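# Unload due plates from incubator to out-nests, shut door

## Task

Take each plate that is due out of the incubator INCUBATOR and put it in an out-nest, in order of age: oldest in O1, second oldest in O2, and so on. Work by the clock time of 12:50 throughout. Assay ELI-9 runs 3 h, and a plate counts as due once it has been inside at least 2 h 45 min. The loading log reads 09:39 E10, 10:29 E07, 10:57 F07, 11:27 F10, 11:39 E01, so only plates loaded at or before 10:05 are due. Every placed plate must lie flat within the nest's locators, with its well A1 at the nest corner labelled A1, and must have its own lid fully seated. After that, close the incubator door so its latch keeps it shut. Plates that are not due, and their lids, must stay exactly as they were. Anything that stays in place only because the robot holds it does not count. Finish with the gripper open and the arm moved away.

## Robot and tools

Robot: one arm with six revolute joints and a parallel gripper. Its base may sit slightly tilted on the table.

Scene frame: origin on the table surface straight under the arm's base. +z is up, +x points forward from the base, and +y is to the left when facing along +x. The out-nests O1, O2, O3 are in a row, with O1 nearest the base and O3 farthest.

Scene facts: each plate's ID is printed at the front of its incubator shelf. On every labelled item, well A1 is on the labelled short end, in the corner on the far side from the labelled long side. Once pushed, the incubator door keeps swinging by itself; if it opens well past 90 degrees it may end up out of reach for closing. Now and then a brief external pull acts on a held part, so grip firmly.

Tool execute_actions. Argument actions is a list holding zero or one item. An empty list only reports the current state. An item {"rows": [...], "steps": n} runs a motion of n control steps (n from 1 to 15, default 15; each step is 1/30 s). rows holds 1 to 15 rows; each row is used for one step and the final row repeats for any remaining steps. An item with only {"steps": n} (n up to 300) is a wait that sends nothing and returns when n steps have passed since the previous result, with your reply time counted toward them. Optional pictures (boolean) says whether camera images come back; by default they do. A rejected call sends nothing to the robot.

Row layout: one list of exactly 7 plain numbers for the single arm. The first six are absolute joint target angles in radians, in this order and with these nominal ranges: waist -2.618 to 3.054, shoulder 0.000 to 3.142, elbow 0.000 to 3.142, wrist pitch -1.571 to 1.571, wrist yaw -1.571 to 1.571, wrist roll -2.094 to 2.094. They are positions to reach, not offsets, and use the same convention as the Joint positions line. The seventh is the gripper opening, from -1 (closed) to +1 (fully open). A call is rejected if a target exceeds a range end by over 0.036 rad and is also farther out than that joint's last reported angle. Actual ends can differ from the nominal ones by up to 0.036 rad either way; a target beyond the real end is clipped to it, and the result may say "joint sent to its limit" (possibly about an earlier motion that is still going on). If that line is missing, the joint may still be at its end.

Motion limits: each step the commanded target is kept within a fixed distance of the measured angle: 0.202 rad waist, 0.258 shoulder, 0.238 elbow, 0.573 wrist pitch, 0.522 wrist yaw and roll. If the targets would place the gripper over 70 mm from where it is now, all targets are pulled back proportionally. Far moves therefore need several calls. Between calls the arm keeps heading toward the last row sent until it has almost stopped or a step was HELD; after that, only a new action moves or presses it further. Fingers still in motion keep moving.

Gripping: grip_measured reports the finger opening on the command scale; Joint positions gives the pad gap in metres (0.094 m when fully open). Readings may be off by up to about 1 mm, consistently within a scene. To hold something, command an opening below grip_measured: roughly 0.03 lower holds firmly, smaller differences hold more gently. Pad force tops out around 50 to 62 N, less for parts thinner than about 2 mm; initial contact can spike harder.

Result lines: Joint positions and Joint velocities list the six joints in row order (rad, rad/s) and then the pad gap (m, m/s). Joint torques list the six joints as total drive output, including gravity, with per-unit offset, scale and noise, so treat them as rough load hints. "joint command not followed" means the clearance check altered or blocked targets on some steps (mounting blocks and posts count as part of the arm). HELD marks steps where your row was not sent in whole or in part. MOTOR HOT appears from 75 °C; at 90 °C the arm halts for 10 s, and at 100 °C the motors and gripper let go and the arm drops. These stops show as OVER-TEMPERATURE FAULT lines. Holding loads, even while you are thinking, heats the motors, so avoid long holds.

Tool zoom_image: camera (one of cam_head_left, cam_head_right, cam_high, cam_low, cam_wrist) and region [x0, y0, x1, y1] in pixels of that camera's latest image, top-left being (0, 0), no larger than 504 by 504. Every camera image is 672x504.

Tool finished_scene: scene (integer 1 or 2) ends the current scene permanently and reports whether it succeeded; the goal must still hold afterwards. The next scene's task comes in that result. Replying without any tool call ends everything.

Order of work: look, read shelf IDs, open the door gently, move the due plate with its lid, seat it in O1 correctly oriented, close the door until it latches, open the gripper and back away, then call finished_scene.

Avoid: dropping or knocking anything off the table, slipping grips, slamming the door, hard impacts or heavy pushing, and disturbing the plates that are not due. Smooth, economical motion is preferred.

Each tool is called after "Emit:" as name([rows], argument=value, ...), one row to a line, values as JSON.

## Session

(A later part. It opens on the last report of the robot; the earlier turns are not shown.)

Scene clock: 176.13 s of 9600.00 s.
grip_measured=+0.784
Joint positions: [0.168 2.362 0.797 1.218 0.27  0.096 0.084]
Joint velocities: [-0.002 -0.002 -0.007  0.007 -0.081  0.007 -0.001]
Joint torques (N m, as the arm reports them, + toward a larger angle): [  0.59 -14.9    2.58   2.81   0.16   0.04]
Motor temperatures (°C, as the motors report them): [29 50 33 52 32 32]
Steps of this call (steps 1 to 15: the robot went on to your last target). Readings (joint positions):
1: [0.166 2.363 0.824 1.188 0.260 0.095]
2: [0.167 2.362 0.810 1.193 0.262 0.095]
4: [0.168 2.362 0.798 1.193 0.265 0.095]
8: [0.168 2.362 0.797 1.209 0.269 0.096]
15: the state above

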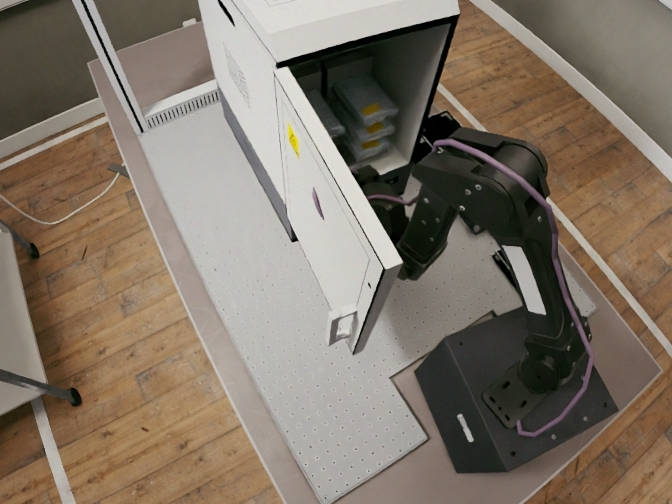

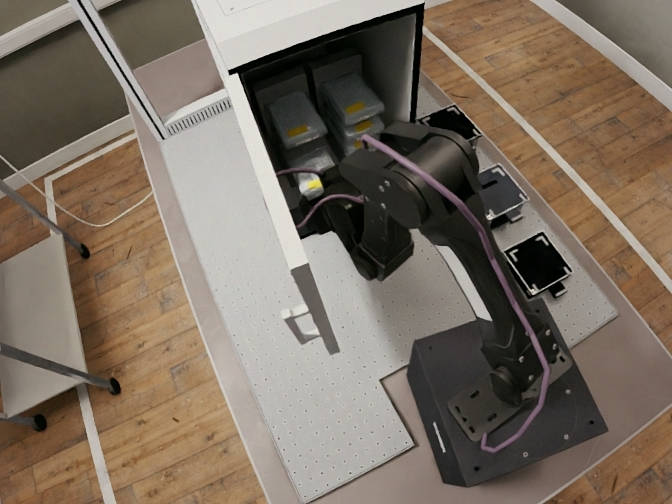

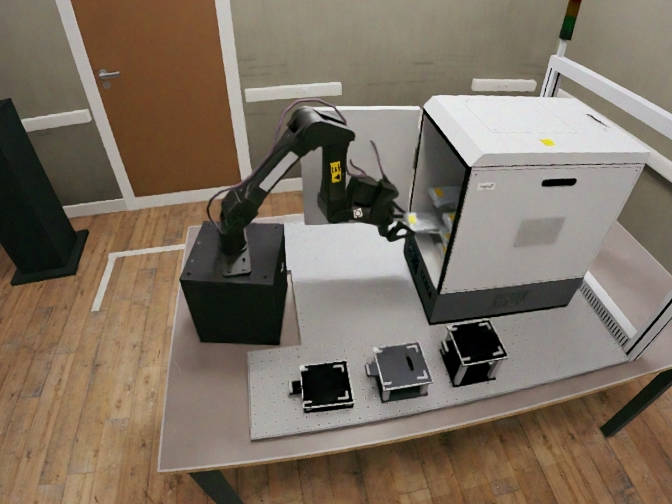

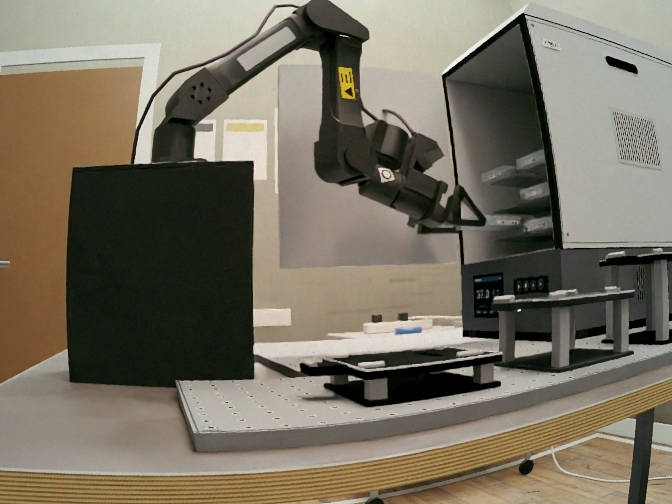

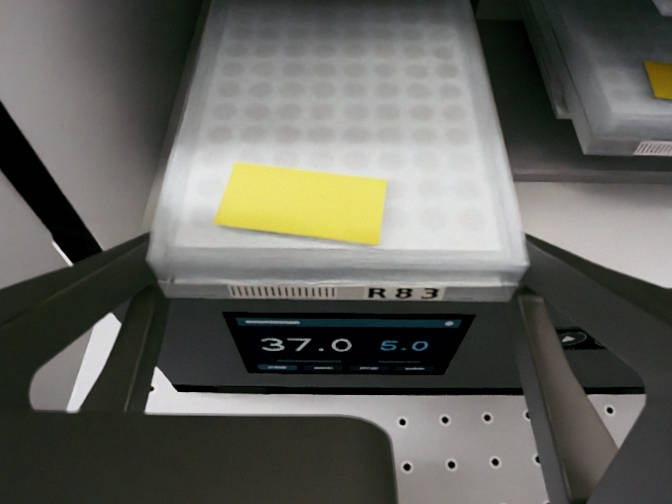

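Emit:
execute_actions([
  {"rows":[[0.177,2.314,0.77,1.29,0.288,0.105,0.75],[0.179,2.308,0.75,1.31,0.29,0.105,0.75],[0.181,2.302,0.73,1.33,0.292,0.11,0.75],[0.183,2.296,0.71,1.345,0.294,0.11,0.75],[0.185,2.29,0.69,1.36,0.296,0.11,0.75],[0.187,2.284,0.67,1.375,0.298,0.11,0.75],[0.189,2.278,0.65,1.39,0.3,0.11,0.75],[0.191,2.272,0.63,1.405,0.302,0.11,0.75],[0.193,2.266,0.61,1.42,0.304,0.115,0.75],[0.195,2.26,0.59,1.435,0.306,0.115,0.75],[0.197,2.252,0.565,1.45,0.308,0.115,0.75],[0.199,2.244,0.54,1.46,0.31,0.115,0.75],[0.201,2.236,0.515,1.47,0.312,0.115,0.75],[0.203,2.228,0.49,1.48,0.314,0.115,0.75],[0.205,2.22,0.47,1.48,0.315,0.115,0.75]]},
], pictures=false)

Emit:
execute_actions([
  {"rows":[[0.205,2.2,0.45,1.48,0.315,0.115,0.75],[0.205,2.16,0.43,1.46,0.315,0.115,0.75],[0.205,2.11,0.41,1.42,0.315,0.115,0.75],[0.205,2.06,0.39,1.38,0.315,0.115,0.75],[0.205,2.01,0.37,1.34,0.315,0.115,0.75],[0.205,1.96,0.35,1.3,0.315,0.115,0.75],[0.205,1.91,0.33,1.26,0.315,0.115,0.75],[0.205,1.86,0.31,1.23,0.315,0.115,0.75],[0.205,1.81,0.29,1.2,0.315,0.115,0.75],[0.205,1.76,0.27,1.17,0.315,0.115,0.75],[0.205,1.7,0.25,1.13,0.315,0.115,0.75],[0.205,1.64,0.23,1.09,0.315,0.115,0.75],[0.205,1.58,0.21,1.05,0.315,0.115,0.75],[0.205,1.52,0.2,1.01,0.315,0.115,0.75],[0.205,1.47,0.19,0.98,0.315,0.115,0.75]]},
], pictures=false)

Emit:
execute_actions([
  {"steps":15},
])

Scene clock: 202.17 s of 9600.00 s.
grip_measured=+0.784
Joint positions: [0.191 2.271 0.527 1.39  0.292 0.105 0.084]
Joint velocities: [ 0.056 -0.271 -0.701  0.271  0.081 -0.022 -0.   ]
Joint torques (N m, as the arm reports them, + toward a larger angle): [  0.85 -12.64   1.07   2.79   0.17   0.04]
Motor temperatures (°C, as the motors report them): [29 50 32 54 32 32]
Steps of this call (steps 1 to 15: the robot went on to your last target; steps 16 to 90: nothing new was sent; then 22.53 s passed at rest; steps 91 to 105: all 15 steps of this action). Readings (joint positions):
91: [0.168 2.362 0.797 1.222 0.271 0.097]
92: [0.168 2.361 0.793 1.227 0.271 0.097]
94: [0.168 2.348 0.765 1.248 0.273 0.098]
98: [0.174 2.319 0.683 1.302 0.280 0.100]
105: the state above

Scene clock: 202.67 s of 9600.00 s.
grip_measured=+0.784
Joint positions: [0.194 1.588 0.229 1.102 0.301 0.107 0.084]
Joint velocities: [-0.007 -1.619 -0.496 -1.048 -0.022  0.095  0.001]
Joint torques (N m, as the arm reports them, + toward a larger angle): [ 0.77 -7.25  3.4   2.63  0.15  0.04]
Motor temperatures (°C, as the motors report them): [29 50 32 54 32 32]
Steps of this call (steps 1 to 15: all 15 steps of this action). Readings (joint positions):
1: [0.192 2.261 0.504 1.397 0.294 0.105]
2: [0.193 2.246 0.481 1.398 0.295 0.105]
4: [0.194 2.187 0.435 1.374 0.296 0.106]
8: [0.194 1.982 0.359 1.291 0.298 0.106]
15: the state above

Scene clock: 203.17 s of 9600.00 s.
grip_measured=+0.784
Joint positions: [0.194 1.49  0.205 0.957 0.304 0.107 0.084]
Joint velocities: [-0.012 -0.002 -0.007  0.007 -0.007  0.022 -0.   ]
Joint torques (N m, as the arm reports them, + toward a larger angle): [ 0.72 -6.72  3.36  2.57  0.12  0.04]
Motor temperatures (°C, as the motors report them): [29 50 32 54 32 32]
Steps of this call (steps 1 to 15: the robot went on to your last target). Readings (joint positions):
1: [0.194 1.540 0.215 1.076 0.302 0.107]
2: [0.194 1.509 0.207 1.059 0.303 0.107]
4: [0.194 1.490 0.205 1.035 0.304 0.107]
8: [0.194 1.490 0.205 0.984 0.304 0.107]
15: the state above

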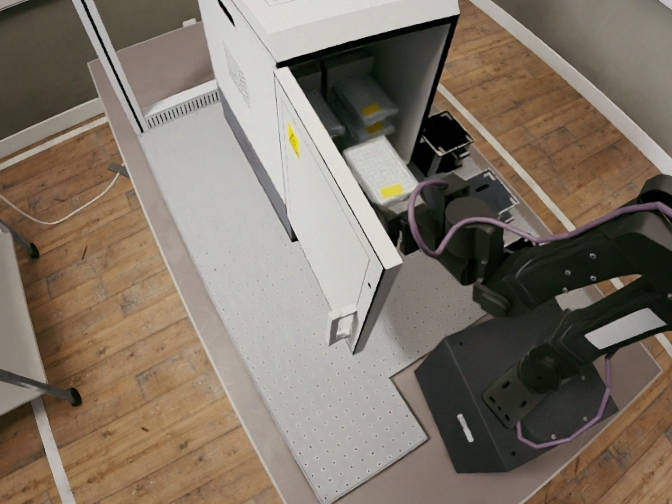

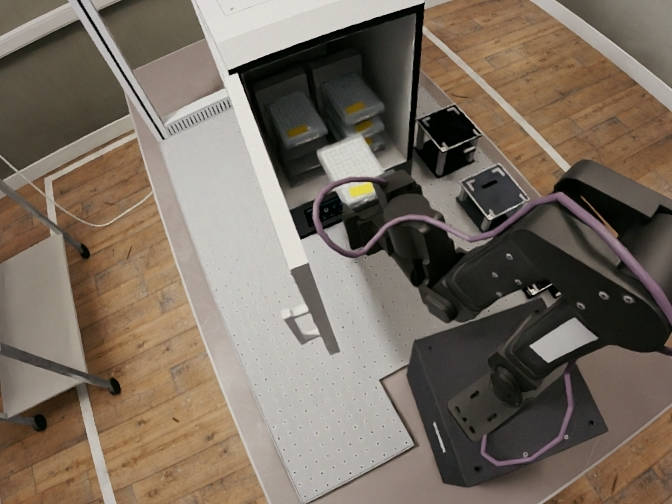

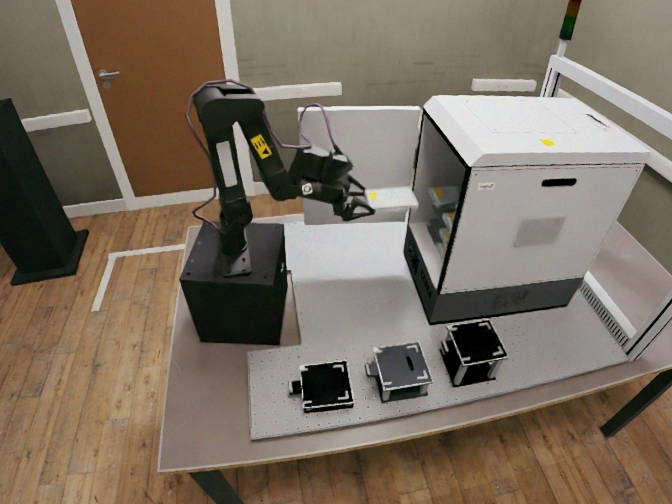

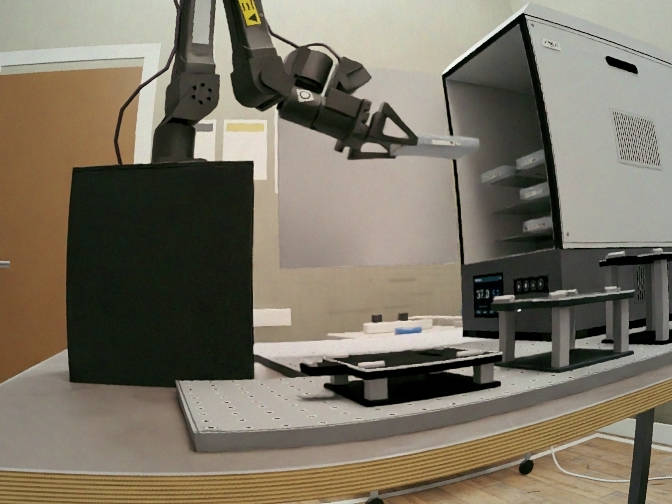

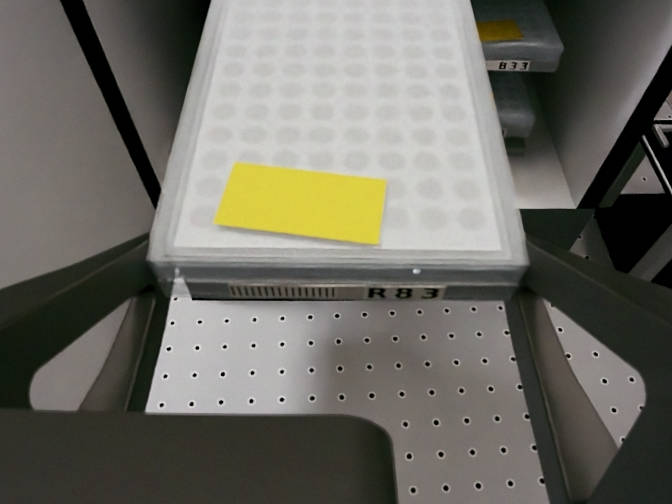

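Emit:
execute_actions([
  {"rows":[[0.2,1.42,0.14,0.98,0.315,0.115,0.75],[0.18,1.38,0.1,0.98,0.315,0.115,0.75],[0.15,1.34,0.06,0.98,0.315,0.115,0.75],[0.11,1.34,0.06,0.98,0.315,0.115,0.75],[0.06,1.34,0.06,0.98,0.315,0.115,0.75],[0,1.34,0.06,0.98,0.315,0.115,0.75],[-0.06,1.34,0.06,0.98,0.315,0.115,0.75],[-0.12,1.34,0.06,0.98,0.315,0.115,0.75],[-0.18,1.34,0.06,0.98,0.315,0.115,0.75],[-0.24,1.34,0.06,0.98,0.315,0.115,0.75],[-0.3,1.34,0.06,0.98,0.315,0.115,0.75],[-0.36,1.34,0.06,0.98,0.315,0.115,0.75],[-0.42,1.34,0.06,0.98,0.315,0.115,0.75],[-0.48,1.34,0.06,0.98,0.315,0.115,0.75],[-0.54,1.34,0.06,0.98,0.315,0.115,0.75]]},
], pictures=false)

Emit:
execute_actions([
  {"rows":[[-0.6,1.34,0.06,0.98,0.27,0.1,0.75],[-0.66,1.34,0.06,0.98,0.22,0.08,0.75],[-0.72,1.36,0.09,0.98,0.17,0.06,0.75],[-0.78,1.4,0.14,0.98,0.12,0.04,0.75],[-0.84,1.45,0.19,0.98,0.07,0.02,0.75],[-0.9,1.5,0.24,0.98,0.02,0,0.75],[-0.96,1.55,0.29,0.98,-0.04,-0.02,0.75],[-1.02,1.6,0.34,0.98,-0.1,-0.04,0.75],[-1.08,1.65,0.39,0.98,-0.16,-0.06,0.75],[-1.14,1.7,0.44,0.97,-0.22,-0.08,0.75],[-1.2,1.75,0.49,0.97,-0.28,-0.1,0.75],[-1.26,1.8,0.54,0.96,-0.34,-0.13,0.75],[-1.32,1.85,0.59,0.95,-0.4,-0.15,0.75],[-1.38,1.9,0.64,0.94,-0.45,-0.17,0.75],[-1.44,1.95,0.69,0.93,-0.48,-0.19,0.75]]},
], pictures=false)

Emit:
execute_actions([
  {"rows":[[-1.48,1.98,0.72,0.92,-0.53,-0.21,0.75],[-1.52,2.01,0.75,0.91,-0.58,-0.24,0.75],[-1.56,2.04,0.78,0.9,-0.63,-0.27,0.75],[-1.6,2.07,0.81,0.88,-0.68,-0.3,0.75],[-1.64,2.1,0.84,0.86,-0.73,-0.33,0.75],[-1.68,2.13,0.87,0.84,-0.78,-0.36,0.75],[-1.72,2.16,0.9,0.81,-0.83,-0.4,0.75],[-1.75,2.19,0.93,0.78,-0.88,-0.44,0.75],[-1.78,2.22,0.96,0.74,-0.93,-0.49,0.75],[-1.8,2.25,0.99,0.7,-0.98,-0.55,0.75],[-1.81,2.28,1.02,0.65,-1.02,-0.6,0.75],[-1.81,2.31,1.05,0.59,-1.06,-0.66,0.75],[-1.81,2.34,1.08,0.53,-1.1,-0.73,0.75],[-1.81,2.37,1.11,0.46,-1.14,-0.81,0.75],[-1.81,2.4,1.14,0.38,-1.17,-0.89,0.75]]},
], pictures=false)

Emit:
execute_actions([
  {"rows":[[-1.81,2.4,1.14,0.32,-1.19,-0.95,0.75],[-1.81,2.4,1.14,0.25,-1.21,-1.03,0.75],[-1.81,2.4,1.14,0.17,-1.23,-1.11,0.75],[-1.81,2.4,1.14,0.09,-1.24,-1.2,0.75],[-1.81,2.4,1.14,0.01,-1.25,-1.28,0.75],[-1.81,2.4,1.14,-0.08,-1.26,-1.37,0.75],[-1.81,2.44,1.155,-0.12,-1.265,-1.44,0.75],[-1.81,2.48,1.17,-0.16,-1.27,-1.51,0.75],[-1.81,2.52,1.185,-0.2,-1.27,-1.58,0.75],[-1.81,2.56,1.2,-0.24,-1.27,-1.65,0.75],[-1.81,2.6,1.215,-0.275,-1.265,-1.72,0.75],[-1.81,2.64,1.23,-0.31,-1.26,-1.79,0.75],[-1.81,2.68,1.245,-0.34,-1.255,-1.85,0.75],[-1.81,2.72,1.255,-0.36,-1.25,-1.9,0.75],[-1.81,2.76,1.265,-0.38,-1.247,-1.95,0.75]]},
], pictures=false)

Emit:
execute_actions([
  {"steps":30},
])

Scene clock: 252.00 s of 9600.00 s.
grip_measured=+0.784
Joint positions: [-0.433  1.369  0.065  0.943  0.304  0.108  0.084]
Joint velocities: [-1.707 -0.002  0.002  0.037 -0.022 -0.007 -0.   ]
Joint torques (N m, as the arm reports them, + toward a larger angle): [-0.26 -6.16  4.06  2.65  0.15  0.03]
Motor temperatures (°C, as the motors report them): [29 43 32 54 31 32]
Steps of this call (steps 1 to 15: the robot went on to your last target; steps 16 to 90: nothing new was sent; then 45.33 s passed at rest; steps 91 to 105: all 15 steps of this action). Readings (joint positions):
91: [0.194 1.485 0.199 0.953 0.304 0.107]
92: [0.194 1.467 0.182 0.953 0.304 0.107]
94: [0.173 1.404 0.118 0.953 0.299 0.107]
98: [-0.012 1.369 0.065 0.944 0.297 0.107]
105: the state above

Scene clock: 252.50 s of 9600.00 s.
grip_measured=+0.784
Joint positions: [-1.316  1.863  0.582  0.937 -0.274 -0.098  0.084]
Joint velocities: [-1.658  1.438  1.473 -0.037 -1.502 -0.579 -0.   ]
Joint torques (N m, as the arm reports them, + toward a larger angle): [-1.86 -8.6   5.97  2.27  0.13 -0.05]
Motor temperatures (°C, as the motors report them): [29 43 32 54 31 32]
Steps of this call (steps 1 to 15: all 15 steps of this action). Readings (joint positions):
1: [-0.493 1.369 0.065 0.943 0.300 0.108]
2: [-0.554 1.369 0.065 0.943 0.289 0.105]
4: [-0.674 1.372 0.069 0.942 0.245 0.090]
8: [-0.909 1.511 0.204 0.938 0.095 0.035]
15: the state above

Scene clock: 253.00 s of 9600.00 s.
grip_measured=+0.784
Joint positions: [-1.825  2.35   1.059  0.605 -0.956 -0.621  0.084]
Joint velocities: [-0.002  0.838  0.862 -1.502 -1.165 -1.619 -0.001]
Joint torques (N m, as the arm reports them, + toward a larger angle): [  0.7  -12.24   6.08   1.83  -0.56  -0.09]
Motor temperatures (°C, as the motors report them): [29 43 32 54 31 32]
Steps of this call (steps 1 to 15: all 15 steps of this action). Readings (joint positions):
1: [-1.374 1.911 0.630 0.934 -0.320 -0.118]
2: [-1.428 1.953 0.671 0.928 -0.365 -0.139]
4: [-1.524 2.023 0.735 0.911 -0.455 -0.186]
8: [-1.683 2.144 0.846 0.848 -0.648 -0.298]
15: the state above

Scene clock: 253.50 s of 9600.00 s.
grip_measured=+0.784
Joint positions: [-1.817  2.682  1.226 -0.207 -1.206 -1.677  0.084]
Joint velocities: [-0.012  1.263  0.31  -0.96  -0.037 -1.868 -0.   ]
Joint torques (N m, as the arm reports them, + toward a larger angle): [  0.14 -12.04   3.91   0.08  -0.81  -0.08]
Motor temperatures (°C, as the motors report them): [29 43 32 54 32 32]
Steps of this call (steps 1 to 15: all 15 steps of this action). Readings (joint positions):
1: [-1.824 2.375 1.085 0.552 -0.992 -0.682]
2: [-1.821 2.394 1.100 0.496 -1.024 -0.746]
4: [-1.819 2.410 1.105 0.368 -1.080 -0.885]
8: [-1.817 2.428 1.113 0.093 -1.164 -1.187]
15: the state above

Scene clock: 254.50 s of 9600.00 s.
grip_measured=+0.784
Joint positions: [-1.817  2.793  1.233 -0.357 -1.199 -1.941  0.084]
Joint velocities: [ 0.002  0.002 -0.017 -0.095 -0.037 -0.095  0.001]
Joint torques (N m, as the arm reports them, + toward a larger angle): [  0.15 -14.33   3.9   -0.29  -0.84  -0.1 ]
Motor temperatures (°C, as the motors report them): [29 44 32 54 32 32]
Steps of this call (steps 1 to 30: the robot went on to your last target). Readings (joint positions):
1: [-1.817 2.723 1.232 -0.235 -1.205 -1.730]
2: [-1.817 2.756 1.233 -0.261 -1.202 -1.773]
4: [-1.817 2.796 1.233 -0.310 -1.197 -1.834]
8: [-1.817 2.797 1.233 -0.346 -1.197 -1.898]
30: the state above
The arm was judged still, so your last target was given up. Only a new action makes it travel on or press farther. Fingers that are still opening or closing keep moving.

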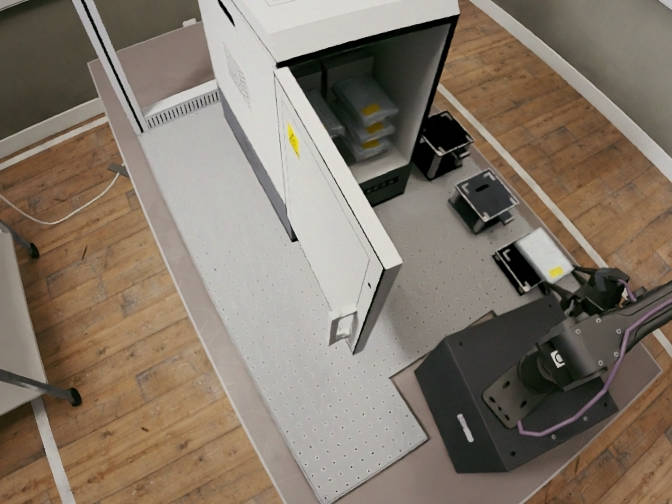

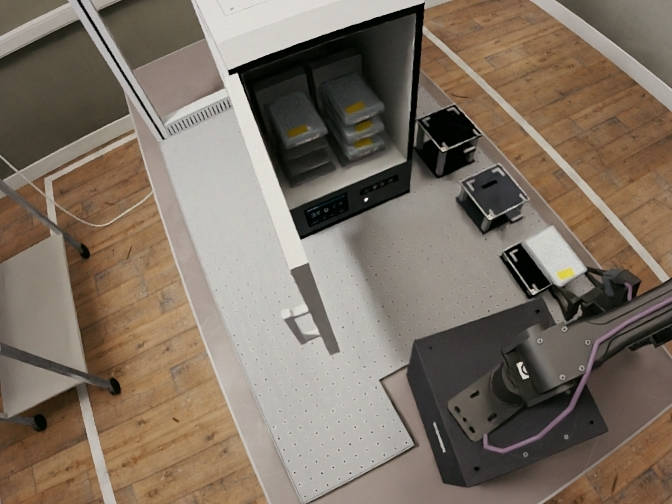

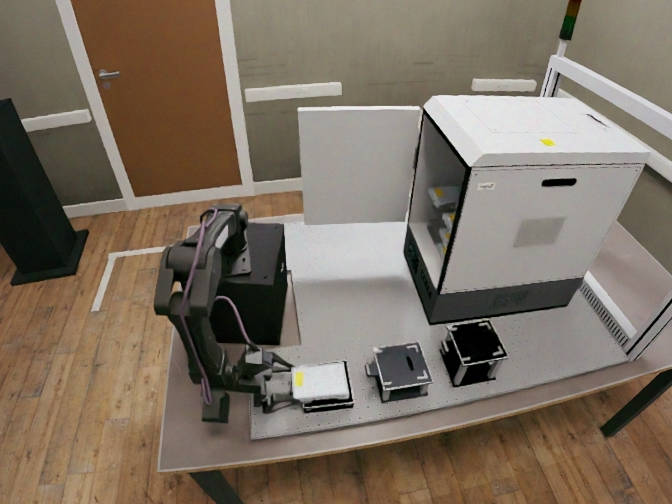

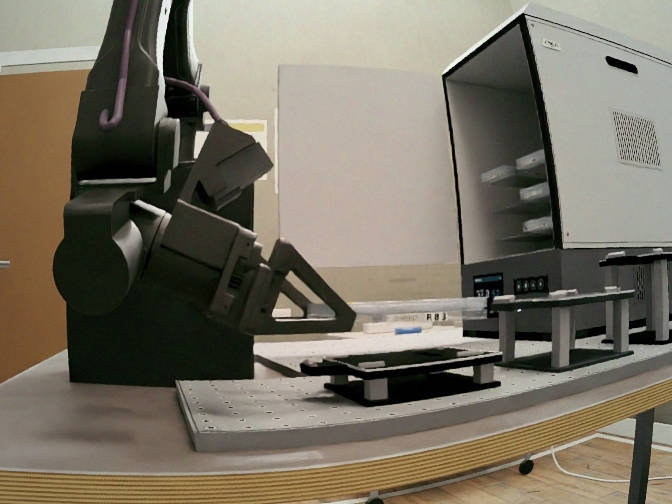

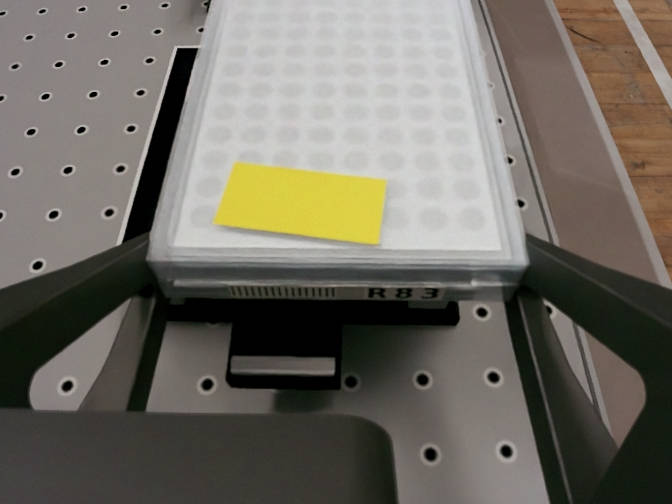

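Emit:
execute_actions([
  {"rows":[[-1.8,2.79,1.21,-0.3,-1.25,-1.91,0.75],[-1.79,2.8,1.19,-0.25,-1.26,-1.88,0.75],[-1.78,2.81,1.17,-0.2,-1.265,-1.85,0.75],[-1.78,2.82,1.17,-0.19,-1.265,-1.85,0.75],[-1.78,2.83,1.17,-0.18,-1.265,-1.85,0.75],[-1.78,2.84,1.17,-0.17,-1.265,-1.85,0.75]]},
], pictures=false)

Emit:
execute_actions([
  {"steps":20},
])

Scene clock: 265.77 s of 9600.00 s.
grip_measured=+0.784
Joint positions: [-1.785  2.848  1.19  -0.183 -1.216 -1.863  0.084]
Joint velocities: [ 0.007 -0.002 -0.012  0.066  0.037  0.066 -0.001]
Joint torques (N m, as the arm reports them, + toward a larger angle): [  0.05 -11.82  -0.27   0.05  -0.88   0.05]
Motor temperatures (°C, as the motors report them): [29 47 32 50 32 32]
Steps of this call (steps 1 to 90: nothing new was sent; then 7.77 s passed at rest; steps 91 to 105: all 15 steps of this action). Readings (joint positions):
91: [-1.817 2.793 1.233 -0.351 -1.200 -1.938]
92: [-1.815 2.793 1.230 -0.333 -1.202 -1.929]
94: [-1.805 2.795 1.215 -0.280 -1.208 -1.905]
98: [-1.786 2.829 1.200 -0.215 -1.215 -1.878]
105: the state above

Scene clock: 266.43 s of 9600.00 s.
grip_measured=+0.784
Joint positions: [-1.785  2.848  1.19  -0.172 -1.216 -1.859  0.084]
Joint velocities: [ 0.002 -0.007 -0.007 -0.066  0.037 -0.095  0.001]
Joint torques (N m, as the arm reports them, + toward a larger angle): [  0.01 -11.83  -0.3    0.15  -0.87   0.04]
Motor temperatures (°C, as the motors report them): [29 47 32 50 32 32]
Steps of this call (steps 1 to 20: the robot went on to your last target). Readings (joint positions):
1: [-1.785 2.848 1.190 -0.180 -1.216 -1.862]
2: [-1.785 2.848 1.190 -0.179 -1.216 -1.861]
4: [-1.785 2.848 1.190 -0.176 -1.216 -1.860]
8: [-1.785 2.848 1.190 -0.173 -1.216 -1.860]
20: the state above

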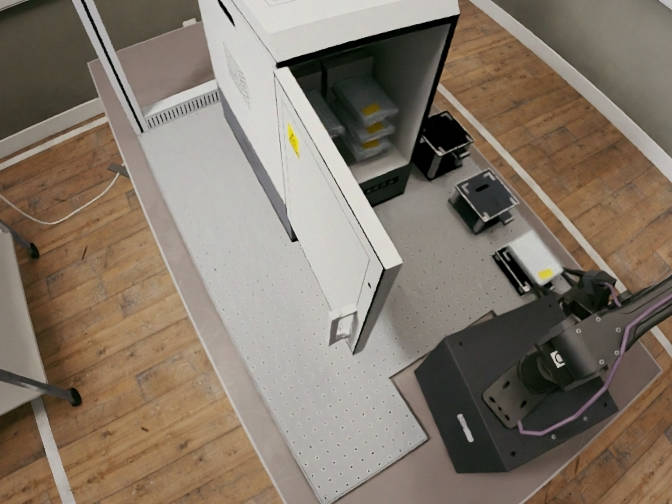

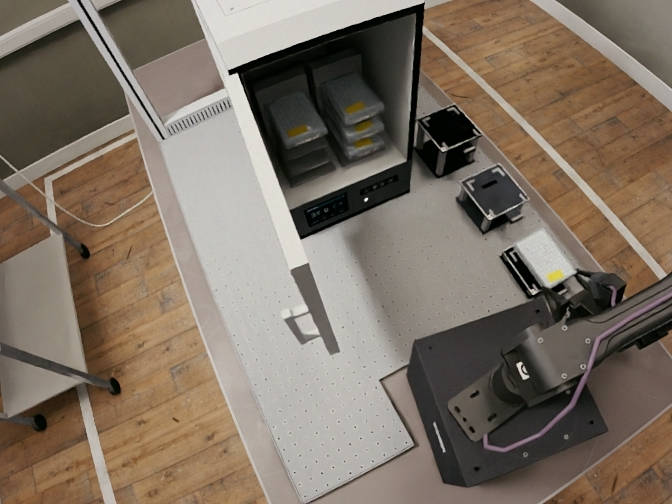

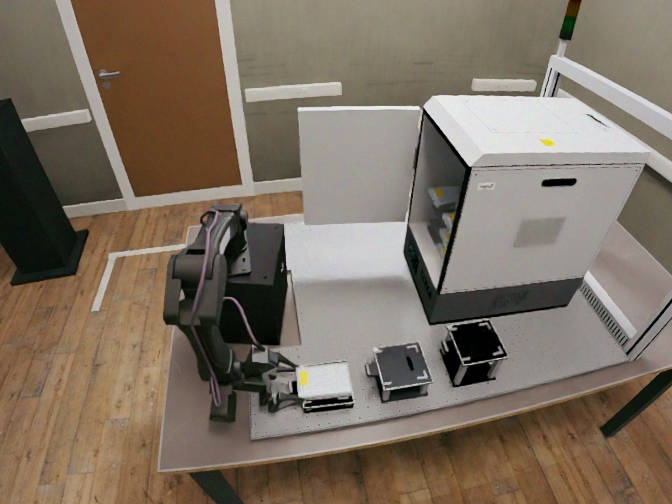

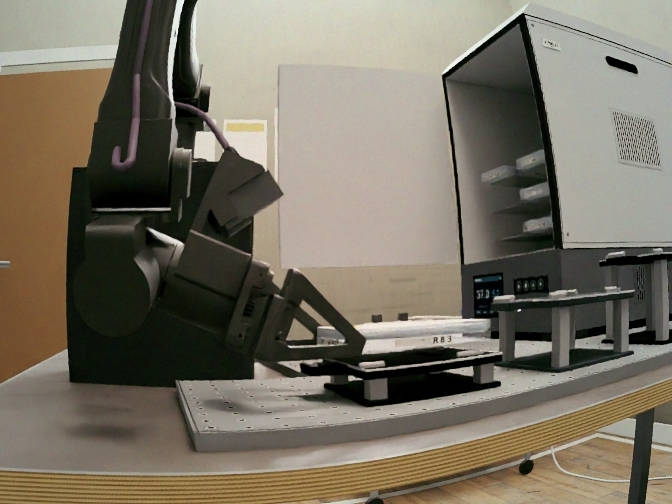

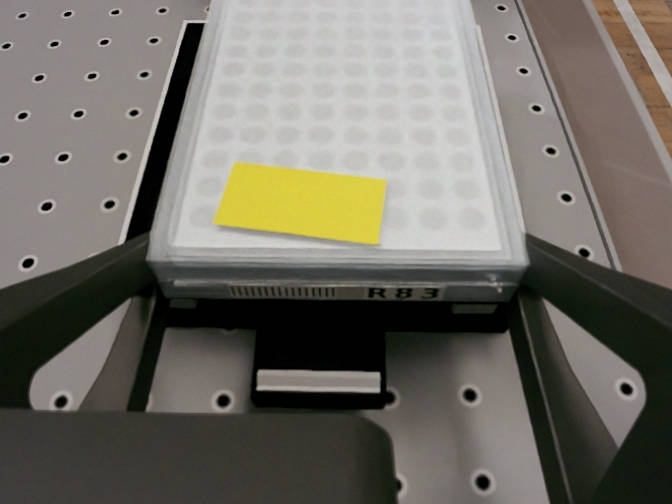

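Emit:
execute_actions([
  {"rows":[[-1.775,2.84,1.15,-0.12,-1.27,-1.81,0.75],[-1.77,2.84,1.135,-0.06,-1.272,-1.77,0.75],[-1.765,2.85,1.12,-0.012,-1.274,-1.737,0.75],[-1.765,2.857,1.12,-0.012,-1.274,-1.737,0.75]]},
], pictures=false)

Emit:
execute_actions([
  {"steps":20},
])

Scene clock: 277.30 s of 9600.00 s.
grip_measured=+0.784
Joint positions: [-1.773  2.856  1.142 -0.025 -1.227 -1.752  0.084]
Joint velocities: [-0.002 -0.022 -0.002  0.11  -0.037  0.081 -0.001]
Joint torques (N m, as the arm reports them, + toward a larger angle): [  0.17 -11.04  -0.56   0.3   -0.87   0.04]
Motor temperatures (°C, as the motors report them): [29 47 31 48 33 32]
Steps of this call (steps 1 to 15: the robot went on to your last target; steps 16 to 90: nothing new was sent; then 7.37 s passed at rest; steps 91 to 105: all 15 steps of this action). Readings (joint positions):
91: [-1.785 2.848 1.188 -0.164 -1.217 -1.853]
92: [-1.785 2.848 1.182 -0.145 -1.218 -1.840]
94: [-1.782 2.848 1.162 -0.096 -1.221 -1.807]
98: [-1.773 2.855 1.145 -0.051 -1.222 -1.771]
105: the state above

Scene clock: 277.97 s of 9600.00 s.
grip_measured=+0.784
Joint positions: [-1.773  2.856  1.142 -0.016 -1.227 -1.746  0.084]
Joint velocities: [ 0.007  0.002 -0.002  0.022 -0.022 -0.037 -0.001]
Joint torques (N m, as the arm reports them, + toward a larger angle): [  0.21 -10.98  -0.63   0.32  -0.86   0.05]
Motor temperatures (°C, as the motors report them): [29 47 31 48 33 32]
Steps of this call (steps 1 to 15: the robot went on to your last target; steps 16 to 20: nothing new was sent). Readings (joint positions):
1: [-1.773 2.856 1.142 -0.023 -1.227 -1.750]
2: [-1.773 2.856 1.142 -0.022 -1.227 -1.749]
4: [-1.773 2.856 1.142 -0.019 -1.227 -1.748]
8: [-1.773 2.856 1.142 -0.017 -1.227 -1.747]
20: the state above
The arm was judged still, so your last target was given up. Only a new action makes it travel on or press farther. Fingers that are still opening or closing keep moving.

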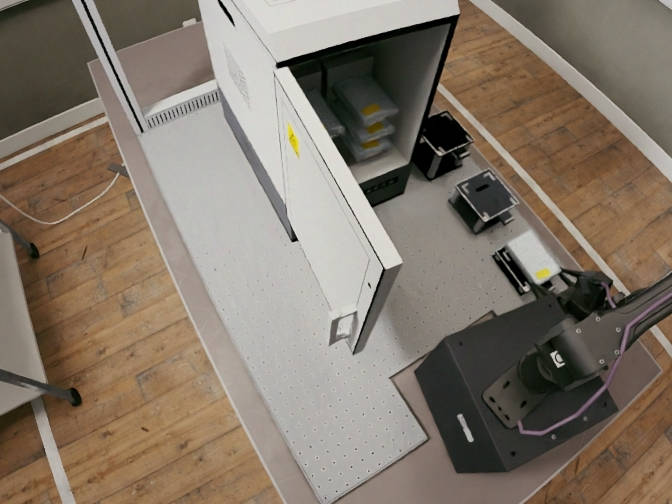

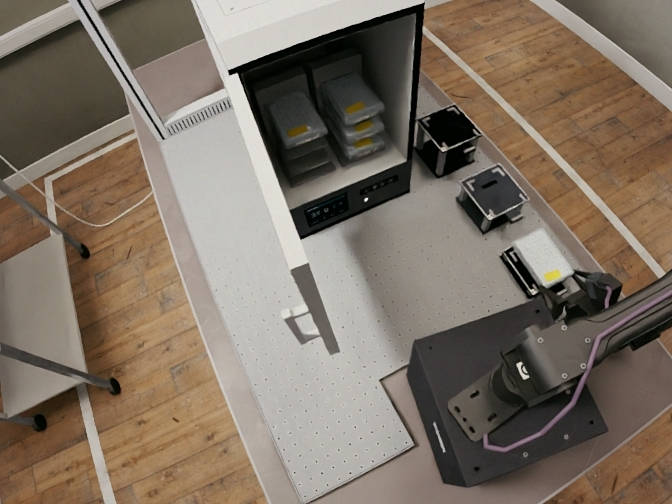

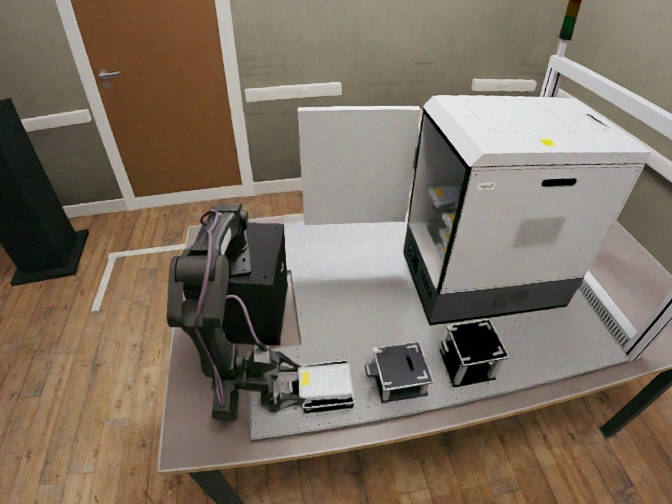

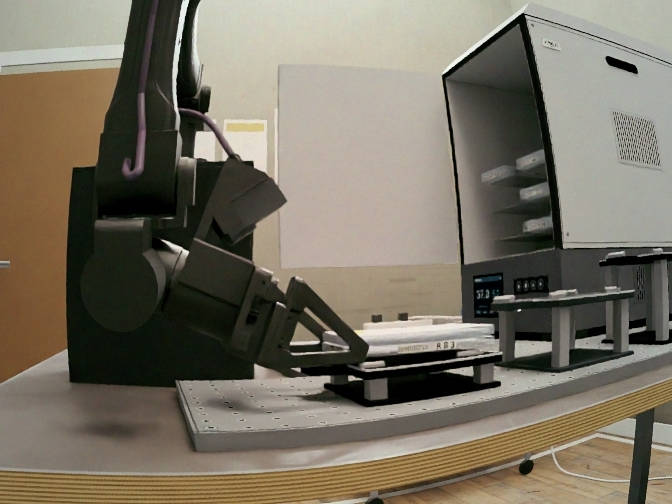

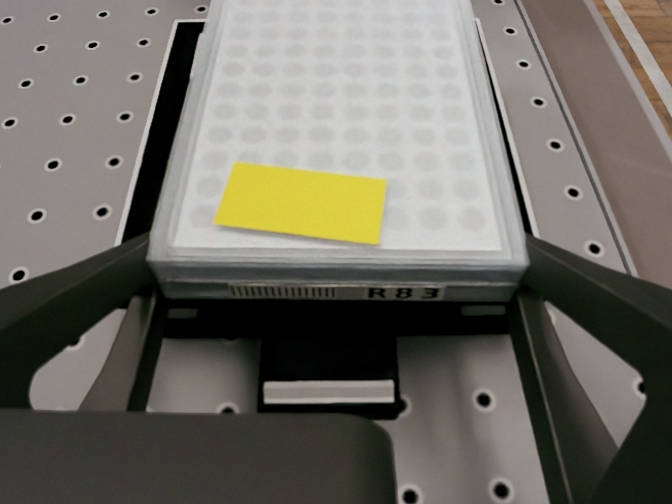

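Emit:
execute_actions([
  {"rows":[[-1.76,2.865,1.12,0,-1.274,-1.737,0.75],[-1.76,2.872,1.12,0.006,-1.274,-1.737,0.75],[-1.76,2.877,1.12,0.006,-1.274,-1.737,0.75]]},
])

Scene clock: 282.47 s of 9600.00 s.
grip_measured=+0.784
Joint positions: [-1.773  2.866  1.142  0.007 -1.24  -1.743  0.084]
Joint velocities: [-0.007  0.002 -0.007  0.051  0.022 -0.051 -0.   ]
Joint torques (N m, as the arm reports them, + toward a larger angle): [  0.56 -10.13  -0.64   0.29  -0.77   0.02]
Motor temperatures (°C, as the motors report them): [29 47 31 48 33 32]
Steps of this call (steps 1 to 90: nothing new was sent; then 1.00 s passed at rest; steps 91 to 105: all 15 steps of this action). Readings (joint positions):
91: [-1.773 2.856 1.142 -0.014 -1.227 -1.746]
92: [-1.773 2.857 1.142 -0.011 -1.228 -1.746]
94: [-1.773 2.862 1.142 -0.003 -1.231 -1.745]
98: [-1.773 2.865 1.142 0.004 -1.239 -1.743]
105: the state above

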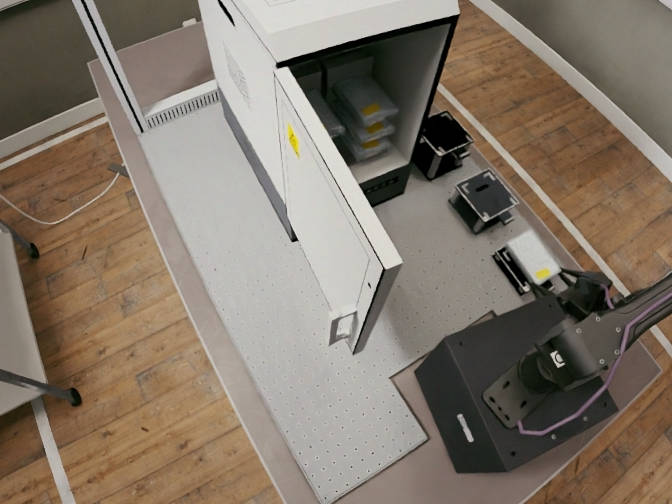

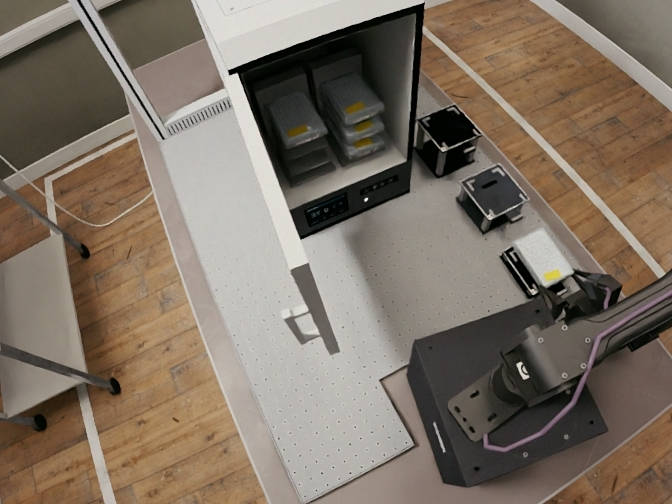

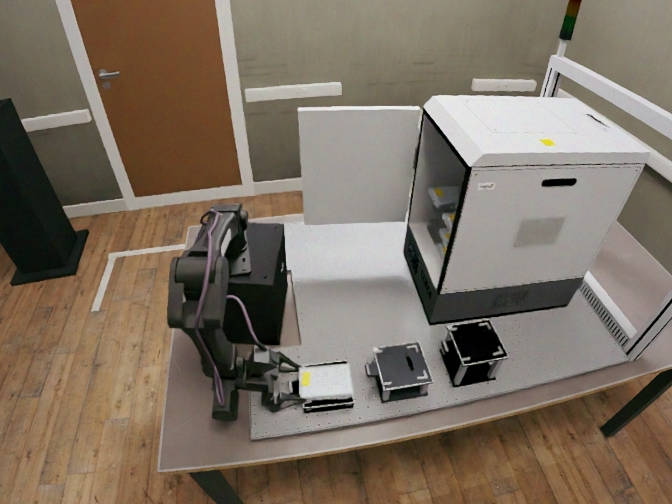

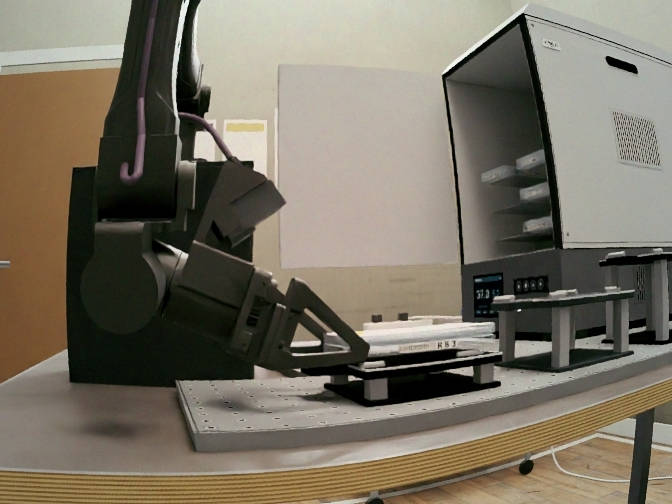

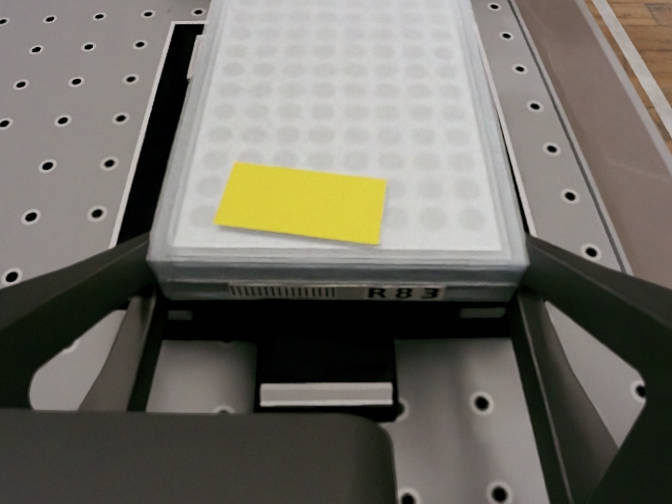

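Emit:
execute_actions([
  {"rows":[[-1.77,2.86,1.13,-0.045,-1.274,-1.775,0.75]]},
])

Scene clock: 287.20 s of 9600.00 s.
grip_measured=+0.784
Joint positions: [-1.773  2.866  1.142 -0.008 -1.247 -1.763  0.084]
Joint velocities: [-0.002 -0.007 -0.007 -0.022  0.022 -0.037  0.001]
Joint torques (N m, as the arm reports them, + toward a larger angle): [ -0.18 -11.56   0.08  -0.11  -0.7   -0.14]
Motor temperatures (°C, as the motors report them): [29 46 31 47 33 32]
Steps of this call (steps 1 to 15: the robot went on to your last target; steps 16 to 90: nothing new was sent; then 1.23 s passed at rest; steps 91 to 105: all 15 steps of this action). Readings (joint positions):
91: [-1.773 2.866 1.142 0.004 -1.240 -1.746]
92: [-1.773 2.866 1.142 0.002 -1.241 -1.749]
94: [-1.773 2.866 1.142 -0.002 -1.244 -1.754]
98: [-1.773 2.866 1.142 -0.006 -1.246 -1.760]
105: the state above

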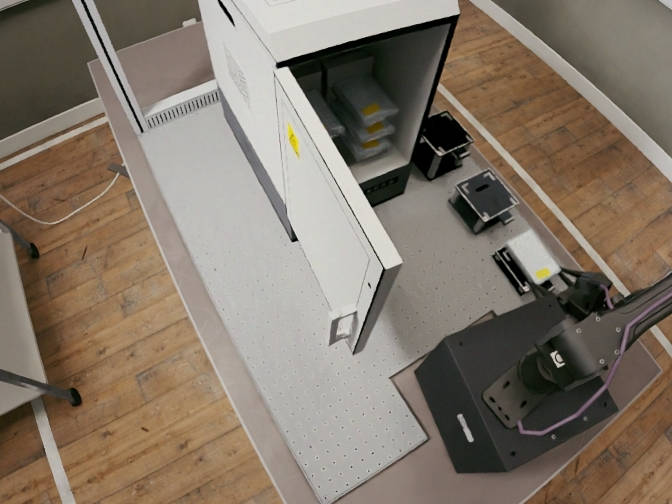

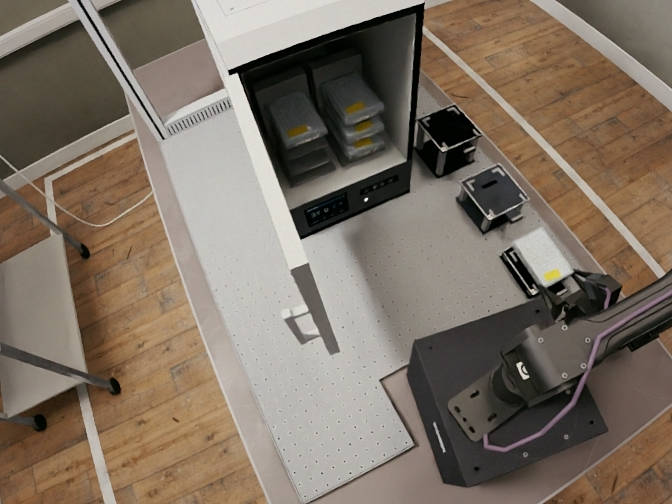

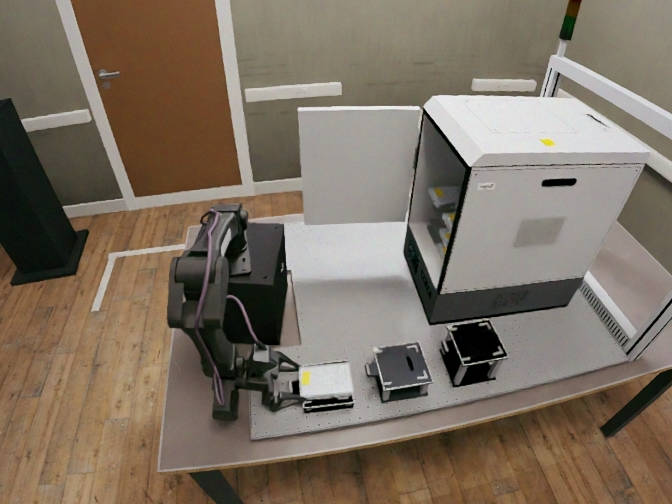

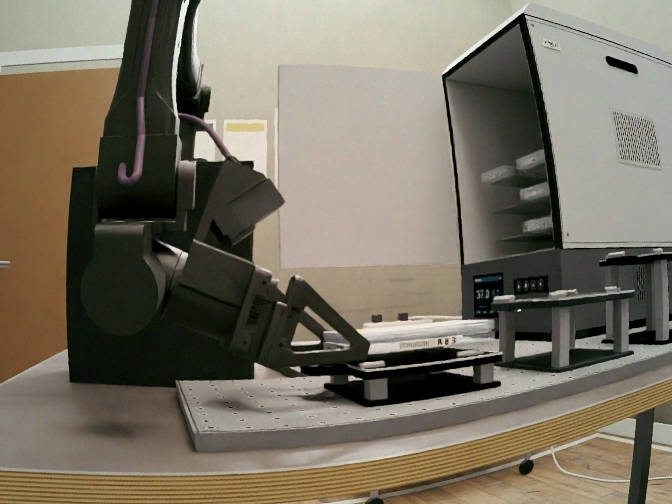

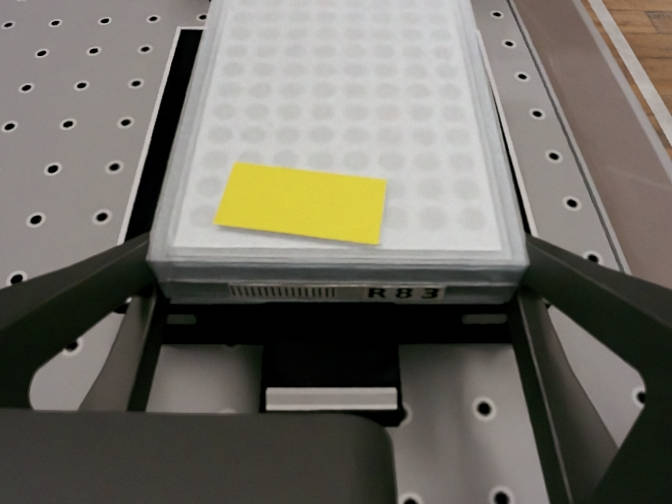

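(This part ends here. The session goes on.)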